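# Slide the door fully open and leave it open

## Task

Push or pull the sliding door until it is completely open, and it must stay open on its own once the robot lets go. Nothing else in the room may be moved from its starting place. Moving the door so fast that it slams, whether opening or closing, counts as failure. The robot must not topple or finish leaning.

## Robot and tools

ROBOT. A wheeled base that can drive forward, sideways or turn in place, carrying a column about 1.75 m high. A carriage moves along the column over 1.0 m of travel (lift_m) and holds two identical arms, left and right, each with six joints and a two-finger gripper. The arm bases sit roughly 0.57 m + lift_m above the floor, and some carriage parts extend about 0.15 m lower. A hand can reach 0.78 m from its shoulder but only about 0.38 m below the arm base. The hand is about 0.16 m long and 0.1 m wide (0.14 m with fingers open). Parked arm joints 1 to 6: 0, 0.05, 0.05, 1.45, 0, 0; parked, the robot is about 0.95 m wide and 0.7 m long. The wheel motors are strong (7 N m).

CAMERAS. carriage_camera is fixed on the carriage, facing forward and tilted about 20 degrees down. left_wrist_camera and right_wrist_camera look out past the fingertips. All images are 504x504 pixels; calibration matrices are supplied but each scene can deviate slightly, and wrist camera poses inherit joint reading errors.

FRAMES. Base frame: origin on the floor below the base centre, x ahead, y to the left, z up. The reported left_hand and right_hand positions are the midpoint between that hand's pads, in this frame; quat_wxyz gives the hand orientation (hand z along the fingers, fingers open along hand y; upright hand with joints 1, 5, 6 at 0 is (1,0,0,0)). base_odometry is relative to where the base began the scene and counts wheel rotation, so slip looks like motion; heading is positive leftward, range -3.142 to 3.142.

TOOL execute_actions. Argument actions: a list holding one action or none (an empty list only reports state and images). Argument cameras: list of camera names, or "all"/omitted for every camera, [] for none. An action may contain base, joints or both; they start together. base holds exactly one relative move from the base's last reported position: translate_m (metres, forward positive, -2 to 2), strafe_m (metres, left positive, -2 to 2) or rotate_rad (radians, counter-clockwise positive, -6.3 to 6.3). joints is a set of absolute targets keyed by name, any subset of: lift_m (0 to 1 m); for each arm (prefix left_ or right_) joint1_rad -2.617 to 3.054 (yaw about vertical, 0 ahead, positive left), joint2_rad 0 to 3.141 (shoulder: 0 upper arm back and level, 1.57 vertical, 3.14 ahead and level), joint3_rad 0 to 3.141 (elbow, 0 folded, 3.14 straight), joint4_rad -1.57 to 1.57 (wrist pitch, positive lifts the fingertips), joint5_rad -1.57 to 1.57 (wrist yaw, positive swings fingertips to the RIGHT, opposite to joint 1), joint6_rad -2.094 to 2.094 (roll about the finger axis, positive clockwise viewed from the forearm), gripper_m 0 to 0.093 (pad gap in metres). Joints not named may keep pushing toward an earlier target. Unknown keys or out-of-range values reject the entire call with no motion.

TOOL wait: seconds (0 to 10); nothing new is commanded, then state and images are returned. TOOL zoom_image: camera plus region [x0, y0, x1, y1] in pixels of that camera's latest full image, at most 504 by 504. TOOL finished_scene: scene = the number of the scene being ended; irreversible, and the result says whether the goal was met.

RESULTS. base_status and joint_status tell how each commanded motion ended. "done": reached (for the base, wheels turned the full amount, slip or not; a tiny move may stop short yet say done). "off_target": settled elsewhere, may still push. "contact_stop" or "time_out": target abandoned, holding where it stopped. "joint command not followed" (with a cause line) means an arm's targets were withheld, usually because the arm would come within millimetres of itself or the other arm; per joint this shows as "not_followed", and the robot may retry those targets later. To recover, move only the blocked arm clear first, the other in a later call. on_its_own lists uncommanded activity; "held at" is the held target, not the actual position. motor_effort is percent of maximum (bracket = peak of last action), noisy and biased; drive_wheels clearly above its free-drive level at rest means the base is pressing something. A falling lift effort while lowering means a hand is resting on something. "ARM HIT" means an arm struck the robot itself. MOTOR HOT warns from 75 °C; OVER-TEMPERATURE FAULT lines mean an arm was halted (90 °C) or went limp and dropped (100 °C); joints then read "limit_stop_at_motor_heat" and should be re-sent. Stretched-out arms heat quickly even when empty. If any call reports a stop, the remaining calls in that reply are skipped.

CONTACT AND SAFETY. Contact detection on the base comes late or not at all, and arms are mostly unwatched during turns or arm-commanding actions; the base can coast about 0.3 m after an arm touches something. Arms and grippers never stop on contact: a blocked arm keeps pressing and snaps to its target when freed. After a stopped drive, back off about 0.2 m along the way you came (or turn back), repeat if still pressed. Never reverse into an overhanging edge the column might strike; that can topple the robot. Tipping risk grows with a high carriage, extended arms, loads, pulling, and abrupt stops; only images reveal a lean. Never let the arms collide or press on each other. Move the door gently so it does not slam, do not disturb other objects, and make sure the door stays open without the robot holding it before calling finished_scene. The robot keeps its last command while you are thinking.

Each tool is called after "Request:" in YAML: its name, and indented under it one key for each argument.

## Session

I'll start by getting the current state and images.

Request:
execute_actions:
  actions: []

Scene clock: 0.00 s.
Joint torques (N m, as the arm reports them, + toward a larger angle): no reading
base_odometry: x=+0.000 y=+0.000 heading=+0.000 (m, m, rad; odometry frame)
base_status: not commanded
joint_positions: lift_m=+0.302 left_joint1_rad=-0.009 left_joint2_rad=+0.046 left_joint3_rad=+0.042 left_joint4_rad=+1.486 left_joint5_rad=-0.014 left_joint6_rad=+0.012 left_gripper_m=+0.095 right_joint1_rad=+0.028 right_joint2_rad=+0.060 right_joint3_rad=+0.055 right_joint4_rad=+1.499 right_joint5_rad=+0.020 right_joint6_rad=+0.046 right_gripper_m=+0.094
joint_status: not commanded
motor_effort: lift_m=+30 drive_wheels=+3 (%)
left_hand: x=+0.2797 y=+0.3271 z=+1.2997 quat_wxyz=(+0.999, -0.006, +0.045, +0.002) (m; base frame)
right_hand: x=+0.2770 y=-0.3277 z=+1.3034 quat_wxyz=(+0.999, +0.010, +0.039, +0.037) (m; base frame)
pictures: carriage_camera, left_wrist_camera, right_wrist_camera
Images, in order (width x height): carriage_camera 504x504, left_wrist_camera 504x504, right_wrist_camera 504x504.

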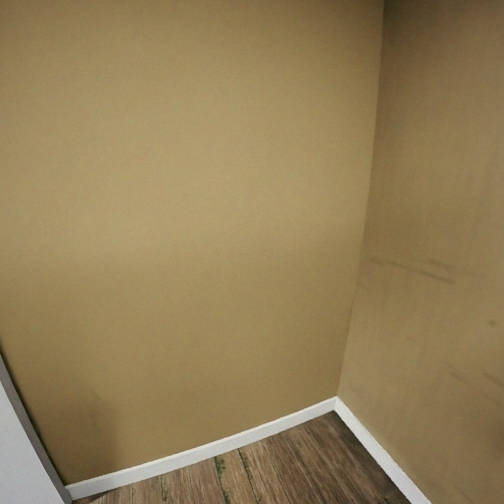

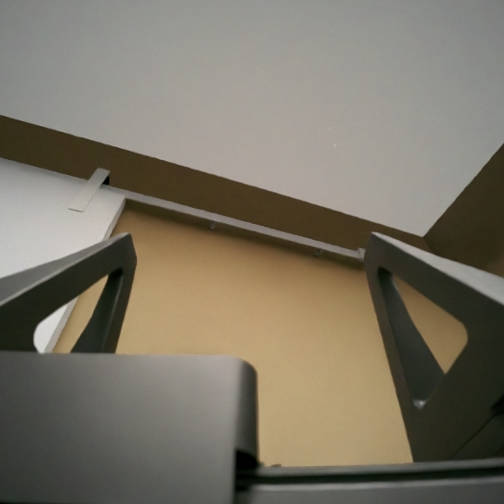

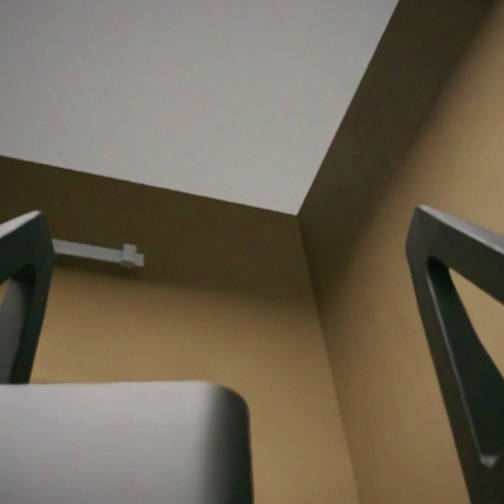

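The door is on the left and hangs barn-style from a rail that runs right toward the corner. I'll turn left for a better look.

Request:
execute_actions:
  actions:
    - {"base": {"rotate_rad": 0.7}}

Scene clock: 5.63 s.
Joint torques (N m, as the arm reports them, + toward a larger angle): left_arm=[-0.36  4.34  6.66 -0.23 -0.09 -0.02] | right_arm=[-0.11  5.24  5.76 -0.32  0.05  0.  ]
base_odometry: x=+0.000 y=+0.000 heading=+0.699 (m, m, rad; odometry frame)
base_status: done
joint_positions: lift_m=+0.302 left_joint1_rad=-0.009 left_joint2_rad=+0.046 left_joint3_rad=+0.042 left_joint4_rad=+1.486 left_joint5_rad=-0.014 left_joint6_rad=+0.012 left_gripper_m=+0.095 right_joint1_rad=+0.028 right_joint2_rad=+0.060 right_joint3_rad=+0.055 right_joint4_rad=+1.499 right_joint5_rad=+0.020 right_joint6_rad=+0.046 right_gripper_m=+0.094
joint_status: not commanded
motor_effort: lift_m=+30(30) drive_wheels=+10(27) (%)
left_hand: x=+0.2797 y=+0.3271 z=+1.2997 quat_wxyz=(+0.999, -0.006, +0.045, +0.002) (m; base frame)
right_hand: x=+0.2770 y=-0.3277 z=+1.3034 quat_wxyz=(+0.999, +0.010, +0.039, +0.037) (m; base frame)
pictures: carriage_camera, left_wrist_camera, right_wrist_camera
Images, in order (width x height): carriage_camera 504x504, left_wrist_camera 504x504, right_wrist_camera 504x504.

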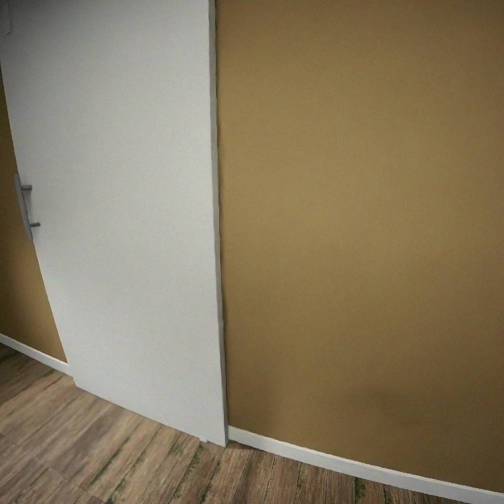

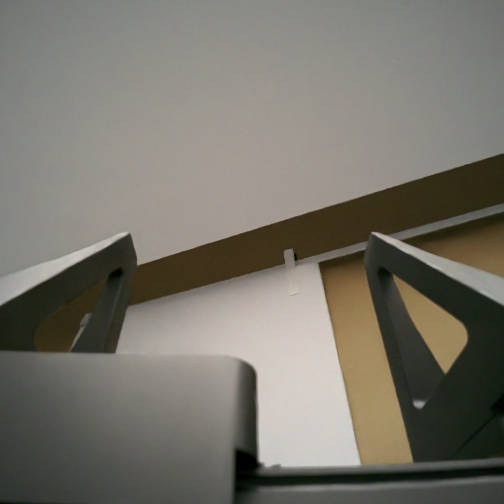

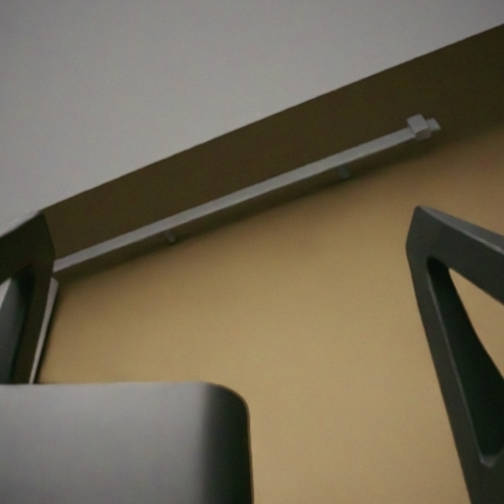

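The door slides to the right, and its handle is a vertical bar near the left edge. I'll square up to the wall and bring the left arm to a level forward pose at the same time.

Request:
execute_actions:
  actions:
    - {"base": {"rotate_rad": -0.344}, "joints": {"left_joint2_rad": 1.57, "left_joint3_rad": 1.57, "left_joint4_rad": 0.0}}

Scene clock: 67.57 s.
Joint torques (N m, as the arm reports them, + toward a larger angle): left_arm=[-0.35 -7.86 11.27  2.26 -0.1  -0.03] | right_arm=[-0.12  5.25  5.75 -0.31  0.06  0.  ]
base_odometry: x=+0.000 y=+0.000 heading=+0.356 (m, m, rad; odometry frame)
base_status: done
joint_positions: lift_m=+0.302 left_joint1_rad=-0.009 left_joint2_rad=+1.570 left_joint3_rad=+1.545 left_joint4_rad=-0.010 left_joint5_rad=-0.014 left_joint6_rad=+0.012 left_gripper_m=+0.095 right_joint1_rad=+0.028 right_joint2_rad=+0.060 right_joint3_rad=+0.055 right_joint4_rad=+1.498 right_joint5_rad=+0.020 right_joint6_rad=+0.046 right_gripper_m=+0.094
joint_status: all done
motor_effort: lift_m=+30(30) drive_wheels=-15(18) (%)
left_hand: x=+0.7679 y=+0.3225 z=+1.2931 quat_wxyz=(+0.695, +0.003, +0.719, +0.006) (m; base frame)
right_hand: x=+0.2772 y=-0.3277 z=+1.3034 quat_wxyz=(+0.999, +0.010, +0.039, +0.037) (m; base frame)
pictures: carriage_camera, left_wrist_camera, right_wrist_camera
camera_calibration (this result's frames):
left_wrist_camera: T_world_to_cam=[[-0.011008, -0.999824, -0.0151977, 0.352733], [-0.642985, 0.0187174, -0.76565, 1.48428], [0.7658, 0.00134356, -0.643077, 0.360346], [0, 0, 0, 1]] pos_world=[0.6823, 0.324405, 1.37353]
right_wrist_camera: T_world_to_cam=[[0.0698898, -0.996004, -0.0555954, -0.271832], [0.732775, 0.0890749, -0.674616, 0.704762], [0.676872, 0.00640984, 0.736072, -1.01884], [0, 0, 0, 1]] pos_world=[0.192193, -0.326992, 1.21027]
Images, in order (width x height): carriage_camera 504x504, left_wrist_camera 504x504, right_wrist_camera 504x504.

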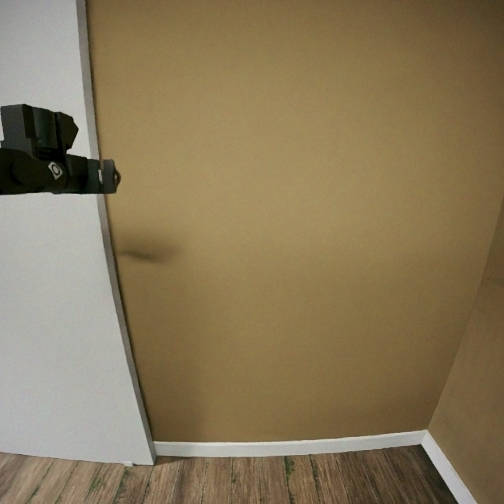

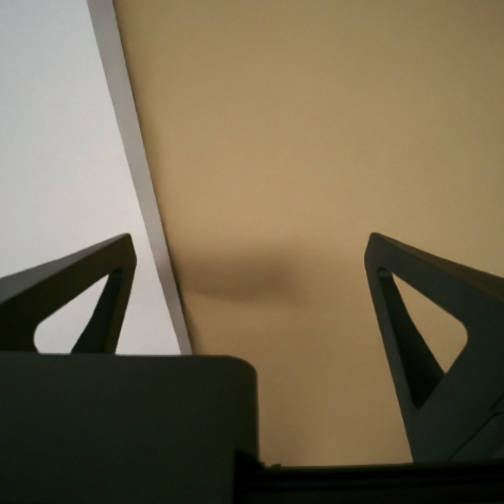

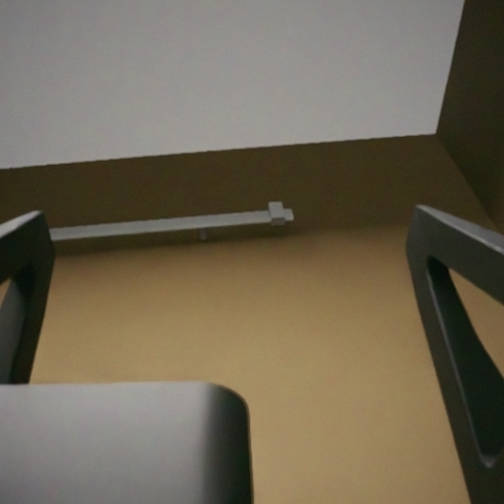

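I'm square to the wall now. Next I'll strafe left toward the handle and lower the lift so the hand is at handle height.

Request:
execute_actions:
  actions:
    - {"base": {"strafe_m": 1.05}, "joints": {"lift_m": 0.15}}

Scene clock: 78.73 s.
Joint torques (N m, as the arm reports them, + toward a larger angle): left_arm=[-0.45 -7.69 10.44  2.23 -0.08 -0.04] | right_arm=[-0.12  5.22  5.77 -0.31  0.05  0.  ]
base_odometry: x=-0.368 y=+0.983 heading=+0.358 (m, m, rad; odometry frame)
base_status: done
joint_positions: lift_m=+0.150 left_joint1_rad=-0.009 left_joint2_rad=+1.570 left_joint3_rad=+1.552 left_joint4_rad=-0.012 left_joint5_rad=-0.014 left_joint6_rad=+0.012 left_gripper_m=+0.095 right_joint1_rad=+0.028 right_joint2_rad=+0.060 right_joint3_rad=+0.055 right_joint4_rad=+1.499 right_joint5_rad=+0.020 right_joint6_rad=+0.046 right_gripper_m=+0.094
joint_status: all done
motor_effort: lift_m=+26(27) drive_wheels=-12(24) (%)
left_hand: x=+0.7675 y=+0.3225 z=+1.1438 quat_wxyz=(+0.696, +0.003, +0.718, +0.006) (m; base frame)
right_hand: x=+0.2771 y=-0.3277 z=+1.1512 quat_wxyz=(+0.999, +0.010, +0.039, +0.037) (m; base frame)
pictures: carriage_camera, left_wrist_camera, right_wrist_camera
camera_calibration (this result's frames):
carriage_camera: T_world_to_cam=[[-0.0480079, -0.998829, 0.00591163, 0.00197211], [-0.310664, 0.00930637, -0.950474, 1.13754], [0.949307, -0.0474668, -0.310747, 0.168185], [0, 0, 0, 1]] pos_world=[0.193827, -0.000633349, 1.13345]
left_wrist_camera: T_world_to_cam=[[-0.0109327, -0.999825, -0.0152053, 0.350415], [-0.63918, 0.0186815, -0.76883, 1.37051], [0.76898, 0.00131354, -0.639272, 0.257859], [0, 0, 0, 1]] pos_world=[0.681545, 0.324412, 1.22386]
right_wrist_camera: T_world_to_cam=[[0.069911, -0.996004, -0.0555795, -0.280316], [0.733032, 0.0890822, -0.674335, 0.601733], [0.676592, 0.0064019, 0.736331, -0.90694], [0, 0, 0, 1]] pos_world=[0.192135, -0.326994, 1.058]
Images, in order (width x height): carriage_camera 504x504, left_wrist_camera 504x504, right_wrist_camera 504x504.

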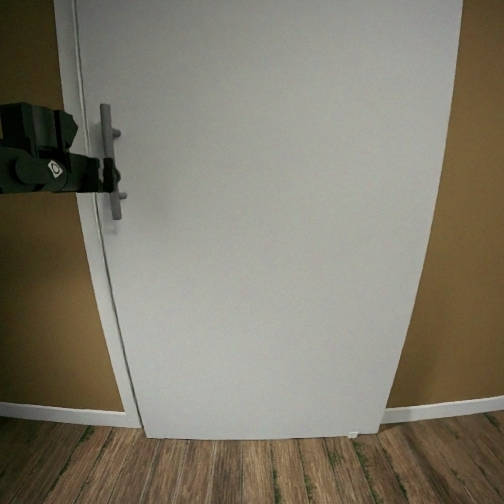

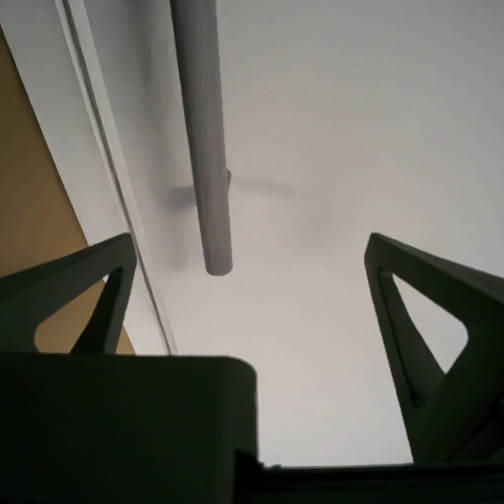

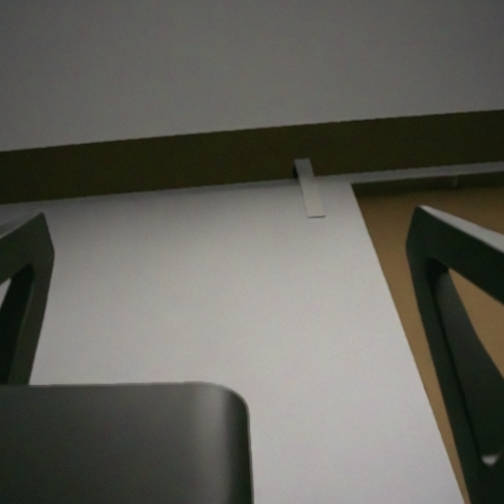

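The handle is between the fingers but a little left of centre. I'll nudge left and raise the lift slightly.

Request:
execute_actions:
  actions:
    - {"base": {"strafe_m": 0.03}, "joints": {"lift_m": 0.18}}
  cameras: ["left_wrist_camera"]

Request:
execute_actions:
  actions:
    - {"base": {"translate_m": 0.07}}

Scene clock: 88.77 s.
Joint torques (N m, as the arm reports them, + toward a larger angle): left_arm=[-0.3  -7.82 10.46  2.18 -0.09 -0.03] | right_arm=[-0.12  5.2   5.81 -0.29  0.06  0.  ]
base_odometry: x=-0.379 y=+1.011 heading=+0.359 (m, m, rad; odometry frame)
base_status: done
joint_positions: lift_m=+0.180 left_joint1_rad=-0.009 left_joint2_rad=+1.570 left_joint3_rad=+1.552 left_joint4_rad=-0.004 left_joint5_rad=-0.014 left_joint6_rad=+0.012 left_gripper_m=+0.095 right_joint1_rad=+0.028 right_joint2_rad=+0.060 right_joint3_rad=+0.055 right_joint4_rad=+1.498 right_joint5_rad=+0.020 right_joint6_rad=+0.046 right_gripper_m=+0.094
joint_status: all done
motor_effort: lift_m=+31(38) drive_wheels=-11(17) (%)
left_hand: x=+0.7676 y=+0.3225 z=+1.1755 quat_wxyz=(+0.699, +0.003, +0.715, +0.006) (m; base frame)
right_hand: x=+0.2774 y=-0.3277 z=+1.1807 quat_wxyz=(+0.998, +0.010, +0.039, +0.037) (m; base frame)
pictures: left_wrist_camera
camera_calibration (this result's frames):
left_wrist_camera: T_world_to_cam=[[-0.010805, -0.999826, -0.0152172, 0.350813], [-0.632705, 0.0186203, -0.774169, 1.39619], [0.774317, 0.00126313, -0.632796, 0.26635], [0, 0, 0, 1]] pos_world=[0.680929, 0.324418, 1.25477]
Images, in order (width x height): left_wrist_camera 504x504.

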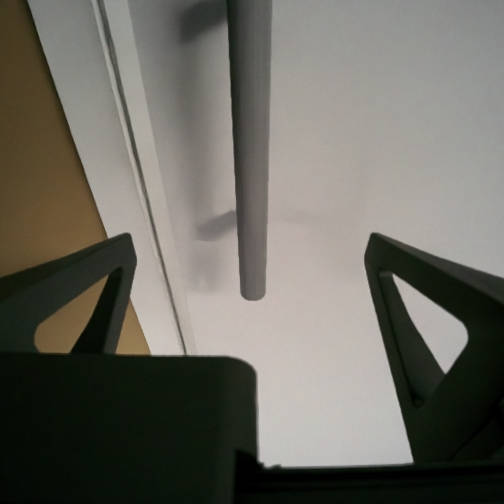

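Scene clock: 90.10 s.
Joint torques (N m, as the arm reports them, + toward a larger angle): left_arm=[-0.32 -7.77 10.33  2.24 -0.1  -0.04] | right_arm=[-0.11  5.25  5.79 -0.3   0.05  0.  ]
base_odometry: x=-0.313 y=+1.036 heading=+0.360 (m, m, rad; odometry frame)
base_status: done
joint_positions: lift_m=+0.180 left_joint1_rad=-0.009 left_joint2_rad=+1.570 left_joint3_rad=+1.552 left_joint4_rad=-0.007 left_joint5_rad=-0.014 left_joint6_rad=+0.012 left_gripper_m=+0.095 right_joint1_rad=+0.028 right_joint2_rad=+0.060 right_joint3_rad=+0.055 right_joint4_rad=+1.498 right_joint5_rad=+0.020 right_joint6_rad=+0.046 right_gripper_m=+0.094
joint_status: not commanded
motor_effort: lift_m=+31(31) drive_wheels=-10(14) (%)
left_hand: x=+0.7676 y=+0.3225 z=+1.1745 quat_wxyz=(+0.698, +0.003, +0.716, +0.006) (m; base frame)
right_hand: x=+0.2773 y=-0.3277 z=+1.1807 quat_wxyz=(+0.999, +0.010, +0.039, +0.037) (m; base frame)
pictures: carriage_camera, left_wrist_camera, right_wrist_camera
camera_calibration (this result's frames):
carriage_camera: T_world_to_cam=[[-0.0480079, -0.998829, 0.00591163, 0.00179728], [-0.310664, 0.00930637, -0.950474, 1.16565], [0.949307, -0.0474668, -0.310747, 0.177375], [0, 0, 0, 1]] pos_world=[0.193827, -0.000633349, 1.16302]
left_wrist_camera: T_world_to_cam=[[-0.010863, -0.999825, -0.0152119, 0.350837], [-0.635654, 0.0186482, -0.771749, 1.39486], [0.771898, 0.00128598, -0.635745, 0.271087], [0, 0, 0, 1]] pos_world=[0.681211, 0.324415, 1.25416]
right_wrist_camera: T_world_to_cam=[[0.0698686, -0.996005, -0.0556113, -0.278632], [0.732518, 0.0890676, -0.674896, 0.622328], [0.677153, 0.00641778, 0.735814, -0.928373], [0, 0, 0, 1]] pos_world=[0.192251, -0.32699, 1.08762]
Images, in order (width x height): carriage_camera 504x504, left_wrist_camera 504x504, right_wrist_camera 504x504.

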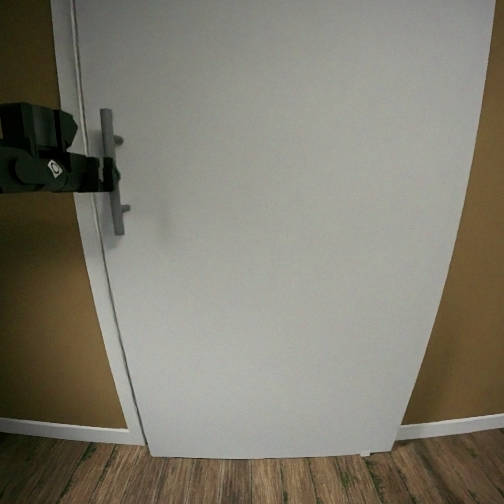

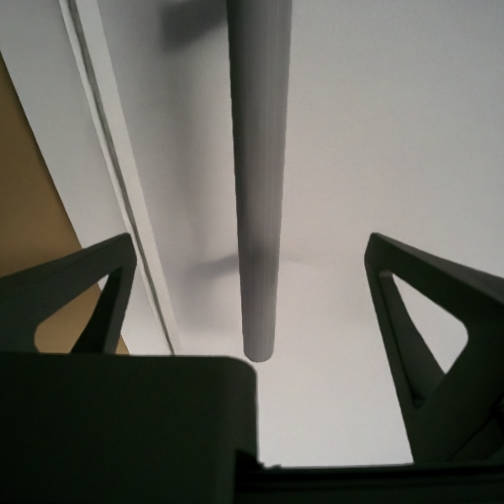

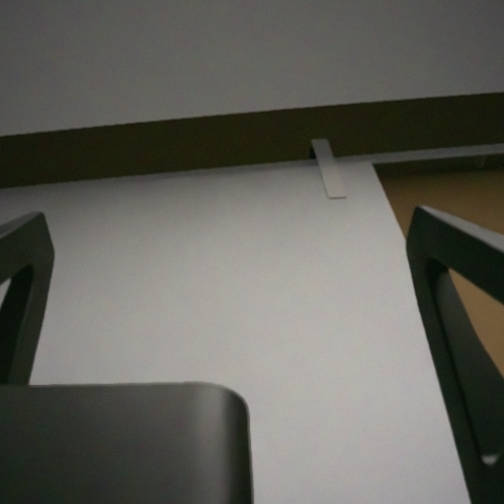

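The handle is still about 9 cm ahead of the finger pads, so I'll drive forward a bit more.

Request:
execute_actions:
  actions:
    - {"base": {"translate_m": 0.075}}
  cameras: ["carriage_camera", "left_wrist_camera"]

Scene clock: 100.43 s.
Joint torques (N m, as the arm reports them, + toward a larger angle): left_arm=[-0.35 -7.85 10.4   2.26 -0.1  -0.03] | right_arm=[-0.1   5.22  5.74 -0.29  0.04  0.  ]
base_odometry: x=-0.243 y=+1.063 heading=+0.361 (m, m, rad; odometry frame)
base_status: done
joint_positions: lift_m=+0.180 left_joint1_rad=-0.009 left_joint2_rad=+1.570 left_joint3_rad=+1.552 left_joint4_rad=-0.008 left_joint5_rad=-0.014 left_joint6_rad=+0.012 left_gripper_m=+0.095 right_joint1_rad=+0.028 right_joint2_rad=+0.060 right_joint3_rad=+0.055 right_joint4_rad=+1.498 right_joint5_rad=+0.020 right_joint6_rad=+0.046 right_gripper_m=+0.094
joint_status: not commanded
motor_effort: lift_m=+31(31) drive_wheels=-8(16) (%)
left_hand: x=+0.7676 y=+0.3225 z=+1.1742 quat_wxyz=(+0.698, +0.003, +0.716, +0.006) (m; base frame)
right_hand: x=+0.2772 y=-0.3277 z=+1.1807 quat_wxyz=(+0.999, +0.010, +0.039, +0.037) (m; base frame)
pictures: carriage_camera, left_wrist_camera
camera_calibration (this result's frames):
carriage_camera: T_world_to_cam=[[-0.0480079, -0.998829, 0.00591163, 0.00179728], [-0.310664, 0.00930637, -0.950474, 1.16565], [0.949307, -0.0474668, -0.310747, 0.177375], [0, 0, 0, 1]] pos_world=[0.193827, -0.000633349, 1.16302]
left_wrist_camera: T_world_to_cam=[[-0.0108804, -0.999825, -0.0152103, 0.350844], [-0.636537, 0.0186565, -0.771021, 1.39446], [0.77117, 0.00129285, -0.636628, 0.272507], [0, 0, 0, 1]] pos_world=[0.681295, 0.324414, 1.25398]
Images, in order (width x height): carriage_camera 504x504, left_wrist_camera 504x504.

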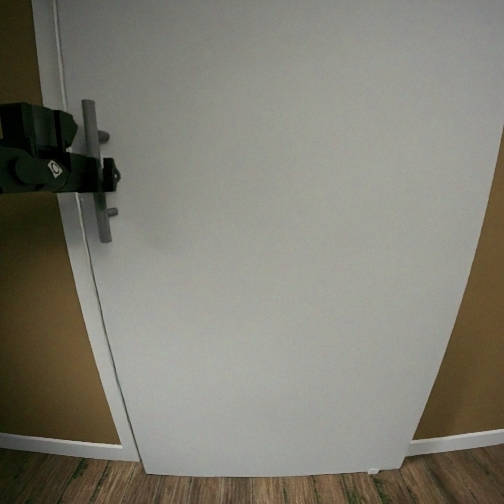

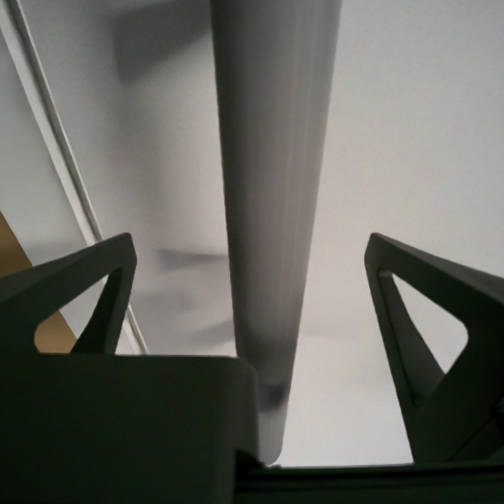

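The handle now sits between the pads, so I'll close the gripper.

Request:
execute_actions:
  actions:
    - {"joints": {"left_gripper_m": 0.0}}
  cameras: ["carriage_camera", "left_wrist_camera"]

Scene clock: 108.70 s.
Joint torques (N m, as the arm reports them, + toward a larger angle): left_arm=[ 0.42 -7.84 10.61  2.19 -0.21  0.06] | right_arm=[-0.12  5.23  5.78 -0.3   0.05 -0.01]
base_odometry: x=-0.243 y=+1.063 heading=+0.361 (m, m, rad; odometry frame)
base_status: not commanded
joint_positions: lift_m=+0.180 left_joint1_rad=-0.015 left_joint2_rad=+1.570 left_joint3_rad=+1.552 left_joint4_rad=-0.009 left_joint5_rad=+0.002 left_joint6_rad=+0.004 left_gripper_m=+0.023 right_joint1_rad=+0.028 right_joint2_rad=+0.060 right_joint3_rad=+0.055 right_joint4_rad=+1.498 right_joint5_rad=+0.020 right_joint6_rad=+0.046 right_gripper_m=+0.094
joint_status: left_gripper_m off_target (ended at +0.023, target +0.000)
motor_effort: lift_m=+31(31) drive_wheels=-8(8) (%)
left_hand: x=+0.7675 y=+0.3168 z=+1.1741 quat_wxyz=(+0.698, +0.008, +0.716, -0.005) (m; base frame)
right_hand: x=+0.2772 y=-0.3277 z=+1.1807 quat_wxyz=(+0.999, +0.010, +0.039, +0.037) (m; base frame)
pictures: carriage_camera, left_wrist_camera
camera_calibration (this result's frames):
carriage_camera: T_world_to_cam=[[-0.0480079, -0.998829, 0.00591163, 0.00179728], [-0.310664, 0.00930637, -0.950474, 1.16565], [0.949307, -0.0474668, -0.310747, 0.177375], [0, 0, 0, 1]] pos_world=[0.193827, -0.000633349, 1.16302]
left_wrist_camera: T_world_to_cam=[[-0.0323937, -0.999455, -0.00639288, 0.351203], [-0.636401, 0.0255578, -0.770935, 1.39207], [0.770678, -0.020905, -0.636882, 0.2802], [0, 0, 0, 1]] pos_world=[0.681349, 0.321291, 1.2539]
Images, in order (width x height): carriage_camera 504x504, left_wrist_camera 504x504.

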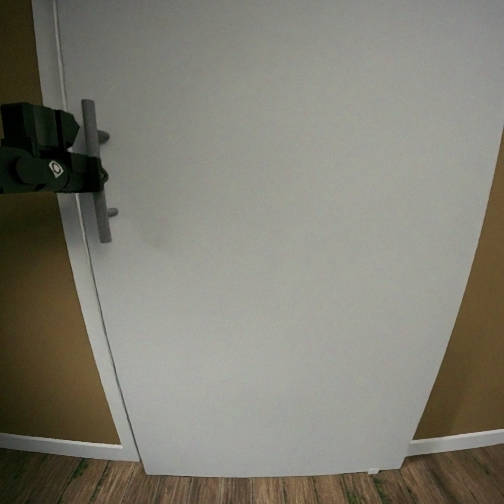

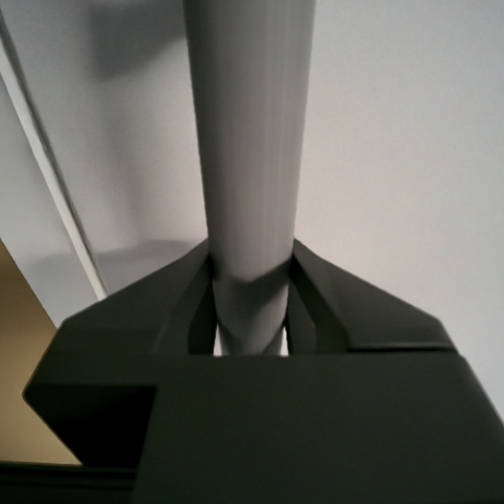

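I have a grip on the handle. I'll strafe right in steps to slide the door open.

Request:
execute_actions:
  actions:
    - {"base": {"strafe_m": -0.5}}

Scene clock: 114.47 s.
Joint torques (N m, as the arm reports them, + toward a larger angle): left_arm=[-2.4  -8.92 10.61  1.99  0.73  0.11] | right_arm=[-0.13  5.21  5.78 -0.29  0.02  0.  ]
base_odometry: x=-0.213 y=+0.987 heading=+0.362 (m, m, rad; odometry frame)
base_status: strafe_m contact_stop (by the wheels' count: -0.082 of -0.500)
joint_positions: lift_m=+0.180 left_joint1_rad=+0.011 left_joint2_rad=+1.582 left_joint3_rad=+1.552 left_joint4_rad=+0.012 left_joint5_rad=-0.106 left_joint6_rad=-0.001 left_gripper_m=+0.023 right_joint1_rad=+0.028 right_joint2_rad=+0.060 right_joint3_rad=+0.055 right_joint4_rad=+1.498 right_joint5_rad=+0.022 right_joint6_rad=+0.046 right_gripper_m=+0.094
joint_status: not commanded
motor_effort: lift_m=+31(31) drive_wheels=+2(18) (%)
left_hand: x=+0.7702 y=+0.3487 z=+1.1735 quat_wxyz=(+0.700, -0.042, +0.712, +0.041) (m; base frame)
right_hand: x=+0.2772 y=-0.3282 z=+1.1808 quat_wxyz=(+0.999, +0.011, +0.039, +0.037) (m; base frame)
pictures: carriage_camera, left_wrist_camera, right_wrist_camera
camera_calibration (this result's frames):
carriage_camera: T_world_to_cam=[[-0.0480079, -0.998829, 0.00591163, 0.00179697], [-0.310664, 0.00930637, -0.950474, 1.1657], [0.949307, -0.0474668, -0.310747, 0.177391], [0, 0, 0, 1]] pos_world=[0.193827, -0.000633349, 1.16308]
left_wrist_camera: T_world_to_cam=[[0.101839, -0.994796, -0.00311775, 0.274303], [-0.626666, -0.0617183, -0.77684, 1.42236], [0.772605, 0.0810664, -0.62969, 0.232933], [0, 0, 0, 1]] pos_world=[0.683444, 0.341778, 1.25248]
right_wrist_camera: T_world_to_cam=[[0.0696772, -0.995867, -0.0582509, -0.275868], [0.732743, 0.0907166, -0.674432, 0.622393], [0.676929, 0.00430961, 0.736036, -0.929243], [0, 0, 0, 1]] pos_world=[0.192199, -0.327185, 1.08765]
Images, in order (width x height): carriage_camera 504x504, left_wrist_camera 504x504, right_wrist_camera 504x504.

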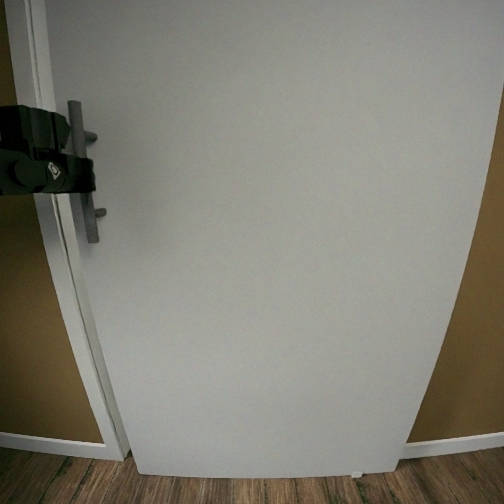

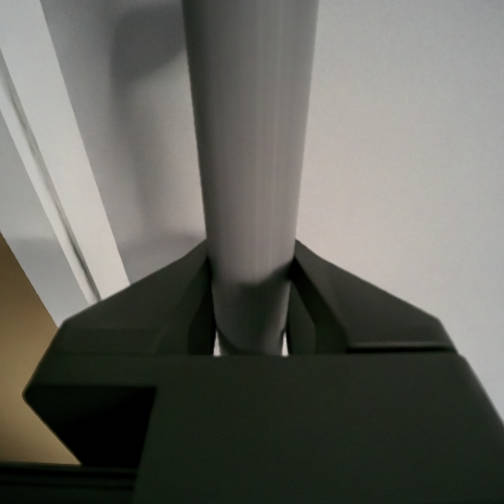

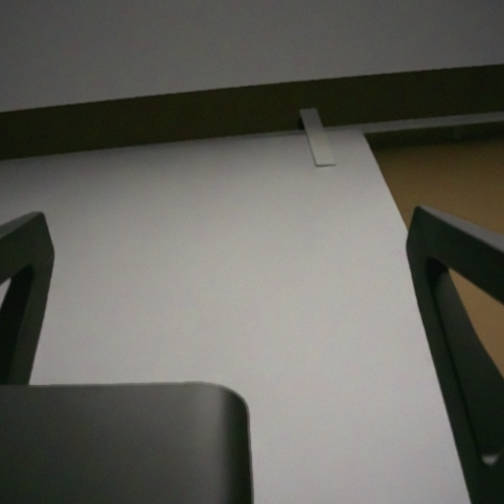

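The contact stop came from the load deflecting the wrist. I'll command the arm joints in the same action as the strafe so the drive keeps going.

Request:
execute_actions:
  actions:
    - {"base": {"strafe_m": -0.45}, "joints": {"left_joint1_rad": 0.0, "left_joint5_rad": 0.0, "left_gripper_m": 0.0}}

Scene clock: 124.23 s.
Joint torques (N m, as the arm reports them, + toward a larger angle): left_arm=[ 5.9  -5.23 10.37  2.89 -1.68  0.  ] | right_arm=[-0.14  5.22  5.79 -0.3   0.03  0.  ]
base_odometry: x=-0.054 y=+0.566 heading=+0.362 (m, m, rad; odometry frame)
base_status: done
joint_positions: lift_m=+0.180 left_joint1_rad=-0.066 left_joint2_rad=+1.544 left_joint3_rad=+1.552 left_joint4_rad=-0.069 left_joint5_rad=+0.186 left_joint6_rad=+0.008 left_gripper_m=+0.023 right_joint1_rad=+0.028 right_joint2_rad=+0.060 right_joint3_rad=+0.055 right_joint4_rad=+1.498 right_joint5_rad=+0.022 right_joint6_rad=+0.046 right_gripper_m=+0.094
joint_status: left_joint1_rad off_target (ended at -0.067, target +0.000); left_joint5_rad off_target (ended at +0.186, target +0.000); left_gripper_m off_target (ended at +0.023, target +0.000)
motor_effort: lift_m=+31(31) drive_wheels=-5(19) (%)
left_hand: x=+0.7527 y=+0.2601 z=+1.1722 quat_wxyz=(+0.680, +0.091, +0.722, -0.087) (m; base frame)
right_hand: x=+0.2773 y=-0.3281 z=+1.1808 quat_wxyz=(+0.998, +0.011, +0.039, +0.037) (m; base frame)
pictures: carriage_camera, left_wrist_camera, right_wrist_camera
camera_calibration (this result's frames):
carriage_camera: T_world_to_cam=[[-0.0480079, -0.998829, 0.00591163, 0.00179697], [-0.310664, 0.00930637, -0.950474, 1.16569], [0.949307, -0.0474668, -0.310747, 0.177391], [0, 0, 0, 1]] pos_world=[0.193827, -0.000633349, 1.16308]
left_wrist_camera: T_world_to_cam=[[-0.264351, -0.964426, 0.000779883, 0.451109], [-0.638715, 0.174467, -0.749402, 1.32036], [0.722607, -0.198603, -0.662115, 0.401198], [0, 0, 0, 1]] pos_world=[0.672674, 0.284382, 1.25477]
right_wrist_camera: T_world_to_cam=[[0.0696855, -0.995888, -0.0578874, -0.276245], [0.73249, 0.0904749, -0.674739, 0.622668], [0.677202, 0.00461758, 0.735783, -0.928977], [0, 0, 0, 1]] pos_world=[0.192256, -0.327156, 1.08767]
Images, in order (width x height): carriage_camera 504x504, left_wrist_camera 504x504, right_wrist_camera 504x504.

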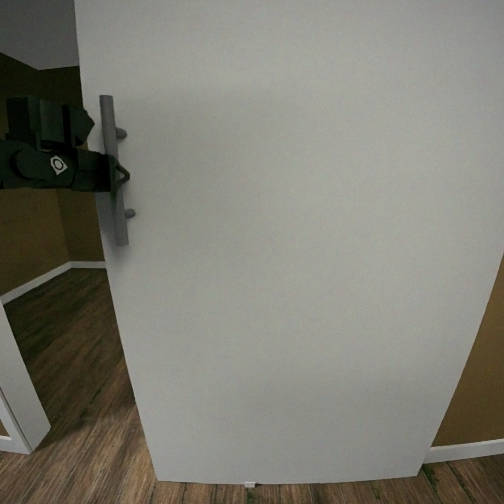

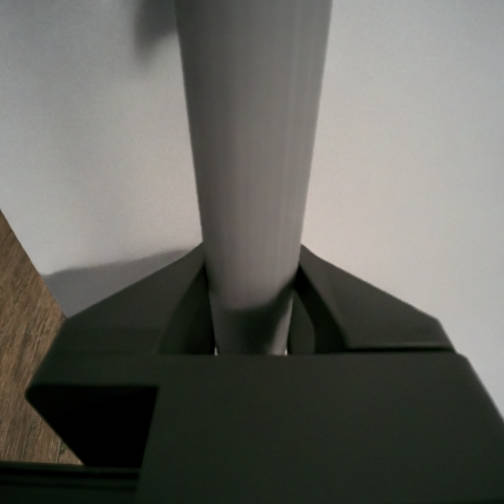

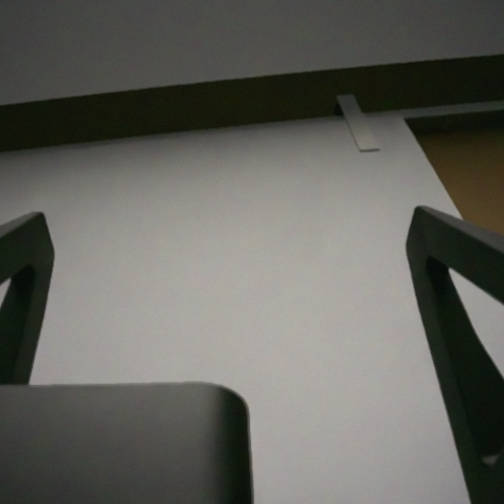

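The door is about halfway open and carries noticeable momentum. I'll use smaller steps toward the end so it doesn't slam.

Request:
execute_actions:
  actions:
    - {"base": {"strafe_m": -0.25}, "joints": {"left_joint1_rad": 0.0, "left_joint5_rad": 0.0, "left_gripper_m": 0.0}}

Scene clock: 132.83 s.
Joint torques (N m, as the arm reports them, + toward a larger angle): left_arm=[-3.29 -5.76 10.45  2.73  0.83  0.19] | right_arm=[-0.18  5.2   5.76 -0.31  0.01  0.  ]
base_odometry: x=-0.002 y=+0.430 heading=+0.363 (m, m, rad; odometry frame)
base_status: strafe_m contact_stop (by the wheels' count: -0.145 of -0.250)
joint_positions: lift_m=+0.180 left_joint1_rad=+0.029 left_joint2_rad=+1.549 left_joint3_rad=+1.552 left_joint4_rad=-0.060 left_joint5_rad=-0.107 left_joint6_rad=-0.009 left_gripper_m=+0.022 right_joint1_rad=+0.029 right_joint2_rad=+0.061 right_joint3_rad=+0.055 right_joint4_rad=+1.499 right_joint5_rad=+0.023 right_joint6_rad=+0.046 right_gripper_m=+0.094
joint_status: left_joint1_rad off_target (ended at +0.029, target +0.000); left_joint5_rad off_target (ended at -0.107, target +0.000); left_gripper_m off_target (ended at +0.022, target +0.000)
motor_effort: lift_m=+30(31) drive_wheels=+2(20) (%)
left_hand: x=+0.7589 y=+0.3578 z=+1.1718 quat_wxyz=(+0.685, -0.051, +0.725, +0.046) (m; base frame)
right_hand: x=+0.2769 y=-0.3283 z=+1.1810 quat_wxyz=(+0.999, +0.012, +0.039, +0.037) (m; base frame)
pictures: carriage_camera, left_wrist_camera, right_wrist_camera
camera_calibration (this result's frames):
carriage_camera: T_world_to_cam=[[-0.0480079, -0.998829, 0.00591163, 0.00179671], [-0.310664, 0.00930637, -0.950474, 1.16574], [0.949307, -0.0474668, -0.310747, 0.177404], [0, 0, 0, 1]] pos_world=[0.193827, -0.000633349, 1.16312]
left_wrist_camera: T_world_to_cam=[[0.121053, -0.992645, 0.00120262, 0.264087], [-0.65483, -0.0807665, -0.751448, 1.41293], [0.746019, 0.0901772, -0.659791, 0.29201], [0, 0, 0, 1]] pos_world=[0.675412, 0.349929, 1.25409]
right_wrist_camera: T_world_to_cam=[[0.0704137, -0.995751, -0.0593414, -0.274899], [0.73343, 0.0920015, -0.67351, 0.621937], [0.676108, 0.00390155, 0.736792, -0.930034], [0, 0, 0, 1]] pos_world=[0.192013, -0.327322, 1.08781]
Images, in order (width x height): carriage_camera 504x504, left_wrist_camera 504x504, right_wrist_camera 504x504.

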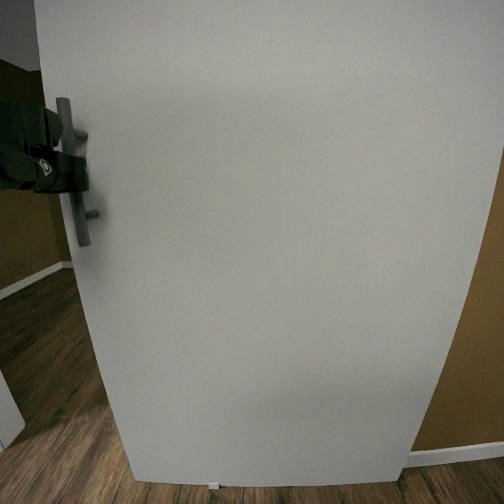

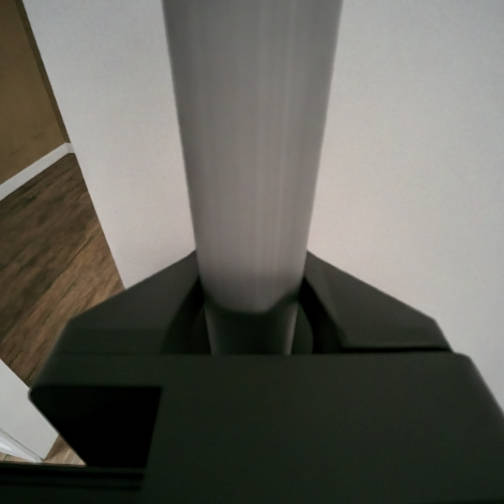

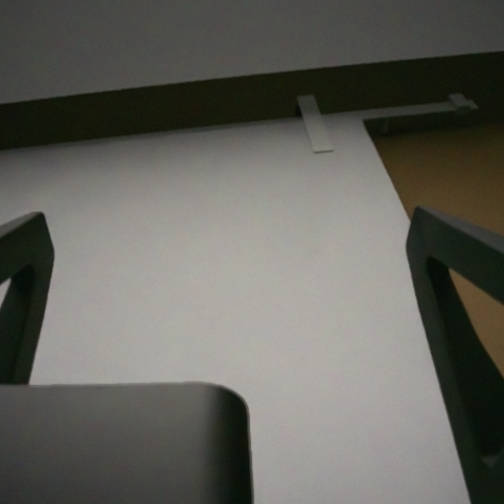

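Request:
execute_actions:
  actions:
    - {"base": {"strafe_m": -0.2}, "joints": {"left_joint1_rad": 0.0, "left_joint5_rad": 0.0, "left_gripper_m": 0.0}}

Scene clock: 142.03 s.
Joint torques (N m, as the arm reports them, + toward a larger angle): left_arm=[-1.96 -5.37 10.46  2.83  0.56  0.18] | right_arm=[-0.19  5.13  5.68 -0.31  0.01  0.  ]
base_odometry: x=+0.028 y=+0.354 heading=+0.364 (m, m, rad; odometry frame)
base_status: strafe_m contact_stop (by the wheels' count: -0.082 of -0.200)
joint_positions: lift_m=+0.180 left_joint1_rad=+0.016 left_joint2_rad=+1.545 left_joint3_rad=+1.552 left_joint4_rad=-0.068 left_joint5_rad=-0.077 left_joint6_rad=-0.008 left_gripper_m=+0.021 right_joint1_rad=+0.029 right_joint2_rad=+0.062 right_joint3_rad=+0.056 right_joint4_rad=+1.499 right_joint5_rad=+0.024 right_joint6_rad=+0.046 right_gripper_m=+0.094
joint_status: left_joint5_rad off_target (ended at -0.077, target +0.000); left_gripper_m off_target (ended at +0.021, target +0.000); the others done
motor_effort: lift_m=+30(30) drive_wheels=+1(16) (%)
left_hand: x=+0.7585 y=+0.3464 z=+1.1716 quat_wxyz=(+0.684, -0.035, +0.728, +0.031) (m; base frame)
right_hand: x=+0.2771 y=-0.3284 z=+1.1811 quat_wxyz=(+0.998, +0.012, +0.039, +0.037) (m; base frame)
pictures: carriage_camera, left_wrist_camera, right_wrist_camera
camera_calibration (this result's frames):
carriage_camera: T_world_to_cam=[[-0.0480079, -0.998829, 0.00591163, 0.00179658], [-0.310664, 0.00930637, -0.950474, 1.16576], [0.949307, -0.0474668, -0.310747, 0.177411], [0, 0, 0, 1]] pos_world=[0.193827, -0.000633349, 1.16314]
left_wrist_camera: T_world_to_cam=[[0.0785132, -0.996912, 0.00113752, 0.286661], [-0.661221, -0.0529292, -0.748322, 1.40314], [0.746071, 0.0580009, -0.663335, 0.308432], [0, 0, 0, 1]] pos_world=[0.675167, 0.342154, 1.25427]
right_wrist_camera: T_world_to_cam=[[0.0707408, -0.995704, -0.0597366, -0.274564], [0.733134, 0.0925082, -0.673764, 0.622476], [0.676396, 0.00386772, 0.736528, -0.929991], [0, 0, 0, 1]] pos_world=[0.192107, -0.327371, 1.08796]
Images, in order (width x height): carriage_camera 504x504, left_wrist_camera 504x504, right_wrist_camera 504x504.

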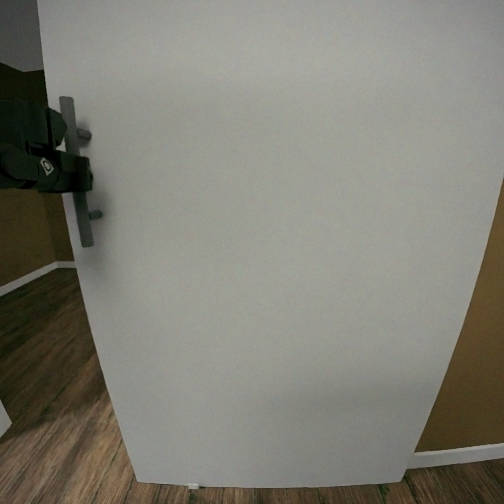

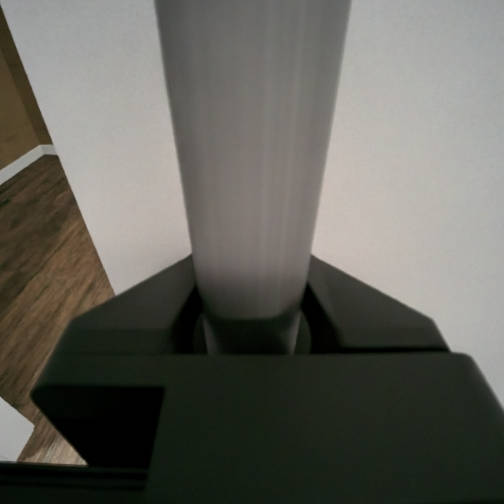

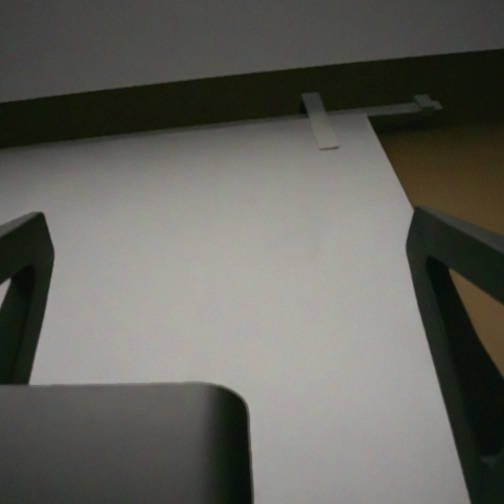

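The stops come when the arm is already at its target. I'll bias the arm targets slightly in the pulling direction and keep going in small steps.

Request:
execute_actions:
  actions:
    - {"base": {"strafe_m": -0.14}, "joints": {"left_joint1_rad": -0.04, "left_joint5_rad": 0.06, "left_gripper_m": 0.0}}

Scene clock: 151.03 s.
Joint torques (N m, as the arm reports them, + toward a larger angle): left_arm=[ 1.17 -4.14 10.47  3.02 -0.22  0.09] | right_arm=[-0.19  5.13  5.7  -0.31  0.01  0.  ]
base_odometry: x=+0.078 y=+0.223 heading=+0.364 (m, m, rad; odometry frame)
base_status: done
joint_positions: lift_m=+0.180 left_joint1_rad=-0.054 left_joint2_rad=+1.533 left_joint3_rad=+1.552 left_joint4_rad=-0.088 left_joint5_rad=+0.075 left_joint6_rad=+0.002 left_gripper_m=+0.020 right_joint1_rad=+0.029 right_joint2_rad=+0.062 right_joint3_rad=+0.056 right_joint4_rad=+1.499 right_joint5_rad=+0.024 right_joint6_rad=+0.046 right_gripper_m=+0.094
joint_status: left_gripper_m off_target (ended at +0.020, target +0.000); the others done
motor_effort: lift_m=+30(30) drive_wheels=-4(16) (%)
left_hand: x=+0.7532 y=+0.2850 z=+1.1728 quat_wxyz=(+0.681, +0.046, +0.730, -0.045) (m; base frame)
right_hand: x=+0.2771 y=-0.3284 z=+1.1811 quat_wxyz=(+0.998, +0.012, +0.039, +0.037) (m; base frame)
pictures: carriage_camera, left_wrist_camera, right_wrist_camera
camera_calibration (this result's frames):
carriage_camera: T_world_to_cam=[[-0.0480079, -0.998829, 0.00591163, 0.00179658], [-0.310664, 0.00930637, -0.950474, 1.16576], [0.949307, -0.0474668, -0.310747, 0.177411], [0, 0, 0, 1]] pos_world=[0.193827, -0.000633349, 1.16314]
left_wrist_camera: T_world_to_cam=[[-0.143624, -0.989632, 0.00124246, 0.390961], [-0.661934, 0.095132, -0.743501, 1.34993], [0.735674, -0.107607, -0.668734, 0.378138], [0, 0, 0, 1]] pos_world=[0.671528, 0.299176, 1.25606]
right_wrist_camera: T_world_to_cam=[[0.0707408, -0.995704, -0.0597366, -0.274564], [0.733134, 0.0925082, -0.673764, 0.622476], [0.676396, 0.00386772, 0.736528, -0.929991], [0, 0, 0, 1]] pos_world=[0.192107, -0.327371, 1.08796]
Images, in order (width x height): carriage_camera 504x504, left_wrist_camera 504x504, right_wrist_camera 504x504.

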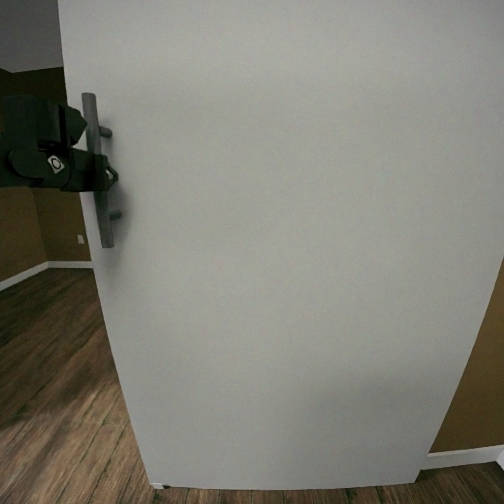

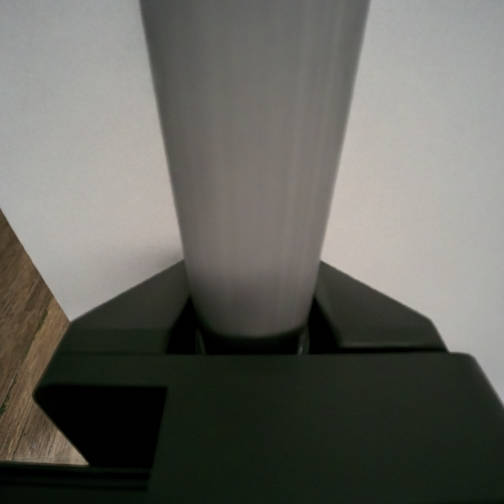

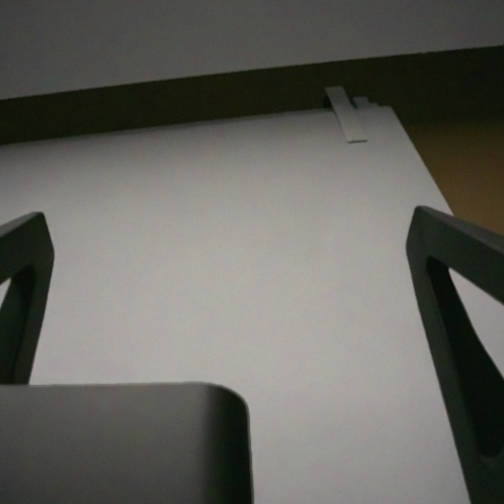

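The hanger is almost at the rail stop. One more small nudge should seat it.

Request:
execute_actions:
  actions:
    - {"base": {"strafe_m": -0.04}, "joints": {"left_joint1_rad": -0.07, "left_joint5_rad": 0.09, "left_gripper_m": 0.0}}

Scene clock: 156.13 s.
Joint torques (N m, as the arm reports them, + toward a larger angle): left_arm=[-4.77 -4.23 10.38  3.01  0.81  0.13] | right_arm=[-0.2   5.12  5.66 -0.32  0.01  0.  ]
base_odometry: x=+0.092 y=+0.186 heading=+0.364 (m, m, rad; odometry frame)
base_status: done
joint_positions: lift_m=+0.180 left_joint1_rad=-0.025 left_joint2_rad=+1.533 left_joint3_rad=+1.552 left_joint4_rad=-0.090 left_joint5_rad=-0.010 left_joint6_rad=-0.003 left_gripper_m=+0.020 right_joint1_rad=+0.029 right_joint2_rad=+0.062 right_joint3_rad=+0.056 right_joint4_rad=+1.499 right_joint5_rad=+0.024 right_joint6_rad=+0.046 right_gripper_m=+0.094
joint_status: left_joint1_rad off_target (ended at -0.025, target -0.070); left_joint5_rad off_target (ended at -0.010, target +0.090); left_gripper_m off_target (ended at +0.020, target +0.000)
motor_effort: lift_m=+30(30) drive_wheels=+4(13) (%)
left_hand: x=+0.7552 y=+0.3142 z=+1.1718 quat_wxyz=(+0.681, +0.004, +0.732, -0.006) (m; base frame)
right_hand: x=+0.2771 y=-0.3284 z=+1.1811 quat_wxyz=(+0.998, +0.012, +0.039, +0.037) (m; base frame)
pictures: carriage_camera, left_wrist_camera, right_wrist_camera
camera_calibration (this result's frames):
carriage_camera: T_world_to_cam=[[-0.0480079, -0.998829, 0.00591163, 0.00179658], [-0.310664, 0.00930637, -0.950474, 1.16576], [0.949307, -0.0474668, -0.310747, 0.177411], [0, 0, 0, 1]] pos_world=[0.193827, -0.000633349, 1.16314]
left_wrist_camera: T_world_to_cam=[[-0.0295076, -0.999564, 0.000716409, 0.337713], [-0.670869, 0.019273, -0.741325, 1.37579], [0.740988, -0.0223553, -0.671146, 0.351204], [0, 0, 0, 1]] pos_world=[0.6727, 0.318902, 1.25537]
right_wrist_camera: T_world_to_cam=[[0.0707408, -0.995704, -0.0597366, -0.274564], [0.733134, 0.0925082, -0.673764, 0.622476], [0.676396, 0.00386772, 0.736528, -0.929991], [0, 0, 0, 1]] pos_world=[0.192107, -0.327371, 1.08796]
Images, in order (width x height): carriage_camera 504x504, left_wrist_camera 504x504, right_wrist_camera 504x504.

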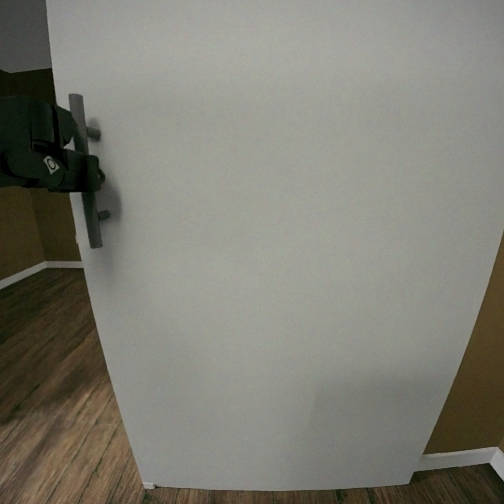

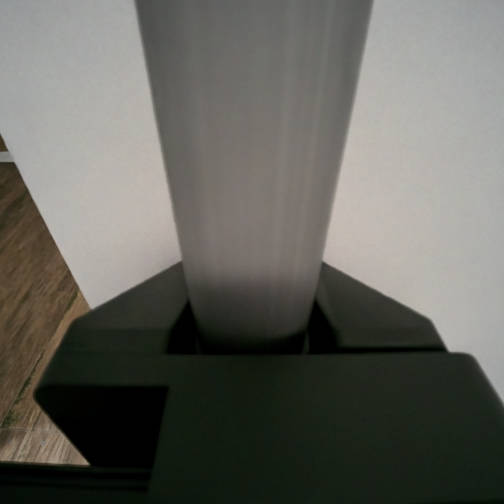

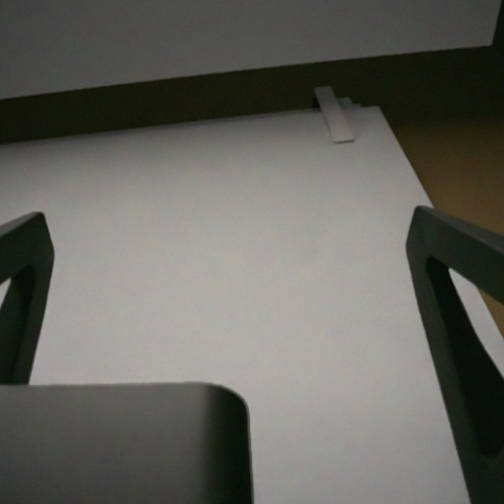

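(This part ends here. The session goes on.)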